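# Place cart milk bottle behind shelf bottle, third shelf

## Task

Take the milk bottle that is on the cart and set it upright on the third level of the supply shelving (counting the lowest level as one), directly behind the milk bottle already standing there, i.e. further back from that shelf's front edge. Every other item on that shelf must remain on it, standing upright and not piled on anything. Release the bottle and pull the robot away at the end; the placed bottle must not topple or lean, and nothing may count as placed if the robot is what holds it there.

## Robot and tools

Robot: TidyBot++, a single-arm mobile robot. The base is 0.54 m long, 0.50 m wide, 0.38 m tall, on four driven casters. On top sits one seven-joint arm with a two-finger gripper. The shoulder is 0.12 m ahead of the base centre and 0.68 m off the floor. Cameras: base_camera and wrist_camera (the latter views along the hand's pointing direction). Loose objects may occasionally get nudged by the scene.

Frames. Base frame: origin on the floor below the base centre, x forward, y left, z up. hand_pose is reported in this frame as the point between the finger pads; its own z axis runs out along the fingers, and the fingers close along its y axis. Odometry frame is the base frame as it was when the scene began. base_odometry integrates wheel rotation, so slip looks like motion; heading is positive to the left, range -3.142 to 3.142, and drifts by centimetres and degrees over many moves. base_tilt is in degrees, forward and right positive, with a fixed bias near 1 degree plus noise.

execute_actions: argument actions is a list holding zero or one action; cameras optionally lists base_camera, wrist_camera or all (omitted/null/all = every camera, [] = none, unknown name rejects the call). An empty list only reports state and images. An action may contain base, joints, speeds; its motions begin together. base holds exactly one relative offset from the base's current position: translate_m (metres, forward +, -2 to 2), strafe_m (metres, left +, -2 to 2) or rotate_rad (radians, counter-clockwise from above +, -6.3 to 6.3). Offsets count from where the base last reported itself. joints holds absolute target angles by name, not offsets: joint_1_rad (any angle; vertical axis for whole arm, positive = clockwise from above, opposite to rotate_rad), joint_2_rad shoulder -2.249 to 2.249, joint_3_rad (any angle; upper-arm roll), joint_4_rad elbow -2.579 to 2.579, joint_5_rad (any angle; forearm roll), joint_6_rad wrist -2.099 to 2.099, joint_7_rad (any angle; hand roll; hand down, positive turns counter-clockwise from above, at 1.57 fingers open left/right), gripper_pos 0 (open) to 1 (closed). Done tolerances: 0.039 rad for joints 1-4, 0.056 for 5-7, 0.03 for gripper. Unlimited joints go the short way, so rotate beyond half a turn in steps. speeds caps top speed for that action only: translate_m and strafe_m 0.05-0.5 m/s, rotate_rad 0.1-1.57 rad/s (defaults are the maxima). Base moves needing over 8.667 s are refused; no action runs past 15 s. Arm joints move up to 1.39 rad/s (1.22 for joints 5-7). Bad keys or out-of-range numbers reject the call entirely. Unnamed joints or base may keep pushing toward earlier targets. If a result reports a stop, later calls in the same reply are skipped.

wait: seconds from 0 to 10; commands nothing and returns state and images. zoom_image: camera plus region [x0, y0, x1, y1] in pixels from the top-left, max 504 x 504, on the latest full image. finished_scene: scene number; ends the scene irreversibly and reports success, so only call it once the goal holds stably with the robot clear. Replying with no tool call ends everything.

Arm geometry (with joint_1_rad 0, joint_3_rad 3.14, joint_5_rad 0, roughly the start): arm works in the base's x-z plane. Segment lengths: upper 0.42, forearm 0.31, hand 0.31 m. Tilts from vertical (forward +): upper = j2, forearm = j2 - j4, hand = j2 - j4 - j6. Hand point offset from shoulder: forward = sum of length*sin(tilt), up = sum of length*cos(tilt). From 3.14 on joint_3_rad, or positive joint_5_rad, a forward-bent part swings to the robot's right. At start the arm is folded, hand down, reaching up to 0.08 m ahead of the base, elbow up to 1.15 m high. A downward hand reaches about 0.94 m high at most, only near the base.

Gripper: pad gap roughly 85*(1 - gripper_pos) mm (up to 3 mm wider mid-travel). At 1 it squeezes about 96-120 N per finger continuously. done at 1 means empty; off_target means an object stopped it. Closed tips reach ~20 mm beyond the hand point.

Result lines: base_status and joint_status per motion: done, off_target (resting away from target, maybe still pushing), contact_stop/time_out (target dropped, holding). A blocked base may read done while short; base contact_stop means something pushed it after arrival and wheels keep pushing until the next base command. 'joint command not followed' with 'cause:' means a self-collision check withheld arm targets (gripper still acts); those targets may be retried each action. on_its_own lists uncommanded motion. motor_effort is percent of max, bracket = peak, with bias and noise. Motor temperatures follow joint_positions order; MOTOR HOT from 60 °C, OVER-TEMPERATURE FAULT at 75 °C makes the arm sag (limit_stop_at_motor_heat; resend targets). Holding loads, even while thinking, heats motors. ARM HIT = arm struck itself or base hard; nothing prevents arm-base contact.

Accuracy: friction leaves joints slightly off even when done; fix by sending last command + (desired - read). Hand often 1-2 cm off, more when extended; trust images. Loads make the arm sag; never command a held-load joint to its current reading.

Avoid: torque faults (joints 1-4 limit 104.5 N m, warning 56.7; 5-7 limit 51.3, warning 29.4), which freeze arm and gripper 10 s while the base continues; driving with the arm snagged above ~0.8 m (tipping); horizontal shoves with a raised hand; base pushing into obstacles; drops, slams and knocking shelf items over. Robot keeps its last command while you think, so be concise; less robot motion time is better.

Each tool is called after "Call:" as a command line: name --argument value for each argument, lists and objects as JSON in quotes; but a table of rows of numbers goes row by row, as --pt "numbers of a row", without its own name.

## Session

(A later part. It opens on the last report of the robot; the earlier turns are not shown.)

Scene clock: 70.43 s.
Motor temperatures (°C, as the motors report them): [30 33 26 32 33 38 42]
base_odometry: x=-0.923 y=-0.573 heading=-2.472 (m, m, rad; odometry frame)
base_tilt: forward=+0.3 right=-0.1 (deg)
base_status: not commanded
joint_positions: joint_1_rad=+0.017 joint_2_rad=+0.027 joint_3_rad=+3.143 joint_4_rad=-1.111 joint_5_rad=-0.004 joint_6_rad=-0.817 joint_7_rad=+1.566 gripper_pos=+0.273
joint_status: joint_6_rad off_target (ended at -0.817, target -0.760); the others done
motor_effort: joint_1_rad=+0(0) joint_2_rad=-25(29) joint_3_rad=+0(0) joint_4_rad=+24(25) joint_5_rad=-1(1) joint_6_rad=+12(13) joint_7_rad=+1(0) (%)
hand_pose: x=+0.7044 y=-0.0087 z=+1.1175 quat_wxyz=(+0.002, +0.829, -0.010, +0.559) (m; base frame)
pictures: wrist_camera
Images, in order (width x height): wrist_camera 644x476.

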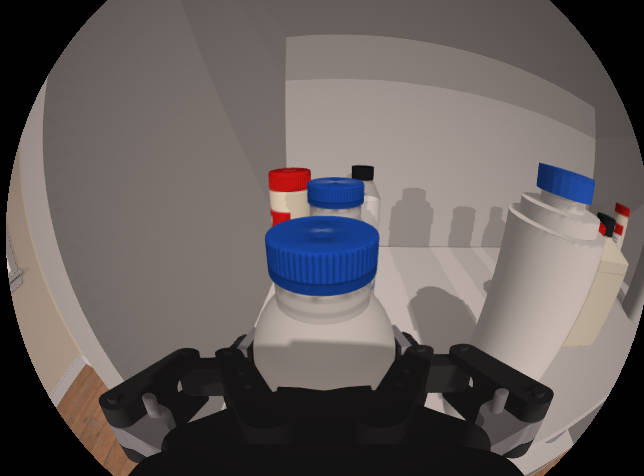

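Call:
execute_actions --actions '[{"base":{"strafe_m":-0.013},"speeds":{"strafe_m":0.05}}]' --cameras '[]'

Call:
execute_actions --actions '[{"joints":{"joint_4_rad":-1.17,"joint_6_rad":-0.71}}]' --cameras '[]'

Call:
execute_actions --actions '[{"joints":{"gripper_pos":0.1}}]' --cameras '["wrist_camera"]'

Call:
execute_actions --actions '[{"base":{"translate_m":-0.4},"speeds":{"translate_m":0.3}}]' --cameras '["wrist_camera"]'

Scene clock: 71.47 s.
Motor temperatures (°C, as the motors report them): [30 33 26 32 33 38 42]
base_odometry: x=-0.932 y=-0.563 heading=-2.472 (m, m, rad; odometry frame)
base_tilt: forward=+0.3 right=+0.0 (deg)
base_status: done
joint_positions: joint_1_rad=+0.018 joint_2_rad=+0.027 joint_3_rad=+3.143 joint_4_rad=-1.111 joint_5_rad=-0.004 joint_6_rad=-0.817 joint_7_rad=+1.566 gripper_pos=+0.273
joint_status: not commanded
motor_effort: joint_1_rad=+0(3) joint_2_rad=-26(27) joint_3_rad=+0(3) joint_4_rad=+25(25) joint_5_rad=-1(0) joint_6_rad=+12(12) joint_7_rad=+1(1) (%)
hand_pose: x=+0.7044 y=-0.0091 z=+1.1174 quat_wxyz=(+0.002, +0.829, -0.011, +0.559) (m; base frame)
pictures: none
No camera images: the call's "cameras" was empty. Leave "cameras" out to get every camera's image.

Scene clock: 72.27 s.
Motor temperatures (°C, as the motors report them): [30 33 26 32 33 38 42]
base_odometry: x=-0.932 y=-0.563 heading=-2.472 (m, m, rad; odometry frame)
base_tilt: forward=+0.3 right=-0.1 (deg)
base_status: not commanded
joint_positions: joint_1_rad=+0.018 joint_2_rad=+0.011 joint_3_rad=+3.143 joint_4_rad=-1.161 joint_5_rad=-0.004 joint_6_rad=-0.754 joint_7_rad=+1.566 gripper_pos=+0.273
joint_status: all done
motor_effort: joint_1_rad=+0(0) joint_2_rad=-21(26) joint_3_rad=+0(0) joint_4_rad=+22(25) joint_5_rad=-1(0) joint_6_rad=+10(12) joint_7_rad=+1(1) (%)
hand_pose: x=+0.7052 y=-0.0092 z=+1.1167 quat_wxyz=(+0.002, +0.821, -0.011, +0.571) (m; base frame)
pictures: none
No camera images: the call's "cameras" was empty. Leave "cameras" out to get every camera's image.

Scene clock: 73.33 s.
Motor temperatures (°C, as the motors report them): [30 33 26 32 33 38 42]
base_odometry: x=-0.932 y=-0.563 heading=-2.472 (m, m, rad; odometry frame)
base_tilt: forward=+0.3 right=-0.1 (deg)
base_status: not commanded
joint_positions: joint_1_rad=+0.018 joint_2_rad=+0.008 joint_3_rad=+3.143 joint_4_rad=-1.161 joint_5_rad=-0.004 joint_6_rad=-0.744 joint_7_rad=+1.566 gripper_pos=+0.100
joint_status: all done
motor_effort: joint_1_rad=+0(0) joint_2_rad=-20(24) joint_3_rad=+0(0) joint_4_rad=+20(23) joint_5_rad=-1(1) joint_6_rad=+8(10) joint_7_rad=+1(0) (%)
hand_pose: x=+0.7049 y=-0.0092 z=+1.1206 quat_wxyz=(+0.002, +0.817, -0.010, +0.576) (m; base frame)
pictures: wrist_camera
Images, in order (width x height): wrist_camera 644x476.

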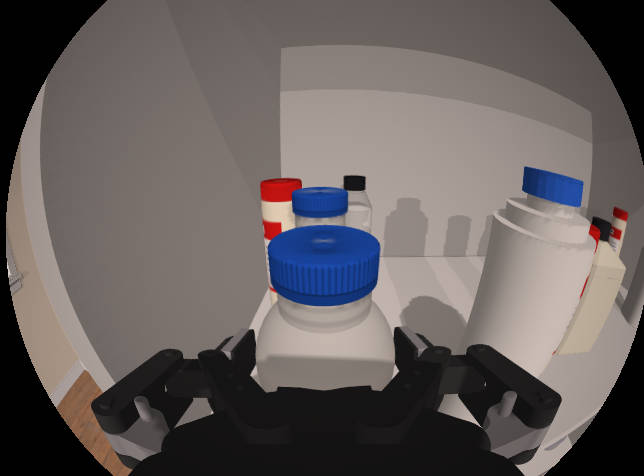

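Scene clock: 75.63 s.
Motor temperatures (°C, as the motors report them): [30 33 26 32 33 38 42]
base_odometry: x=-0.618 y=-0.315 heading=-2.472 (m, m, rad; odometry frame)
base_tilt: forward=+0.3 right=-0.1 (deg)
base_status: done
joint_positions: joint_1_rad=+0.018 joint_2_rad=-0.003 joint_3_rad=+3.143 joint_4_rad=-1.161 joint_5_rad=-0.004 joint_6_rad=-0.741 joint_7_rad=+1.566 gripper_pos=+0.100
joint_status: not commanded
motor_effort: joint_1_rad=+0(1) joint_2_rad=-21(24) joint_3_rad=+0(2) joint_4_rad=+20(20) joint_5_rad=+0(0) joint_6_rad=+8(8) joint_7_rad=+1(0) (%)
hand_pose: x=+0.7005 y=-0.0091 z=+1.1279 quat_wxyz=(+0.002, +0.813, -0.010, +0.582) (m; base frame)
pictures: wrist_camera
Images, in order (width x height): wrist_camera 644x476.

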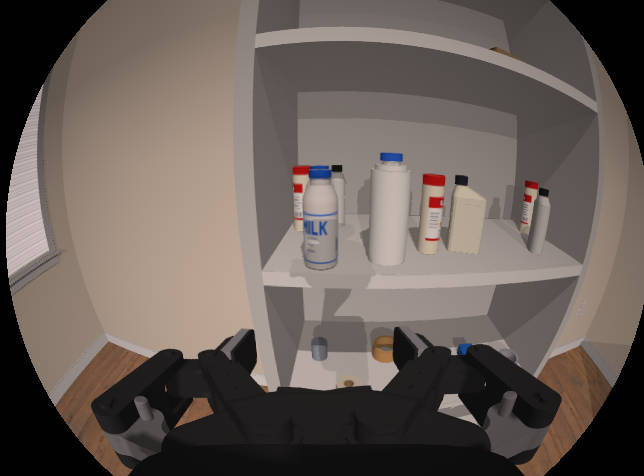

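Call:
finished_scene --scene 2

The scene is finished: the task was done.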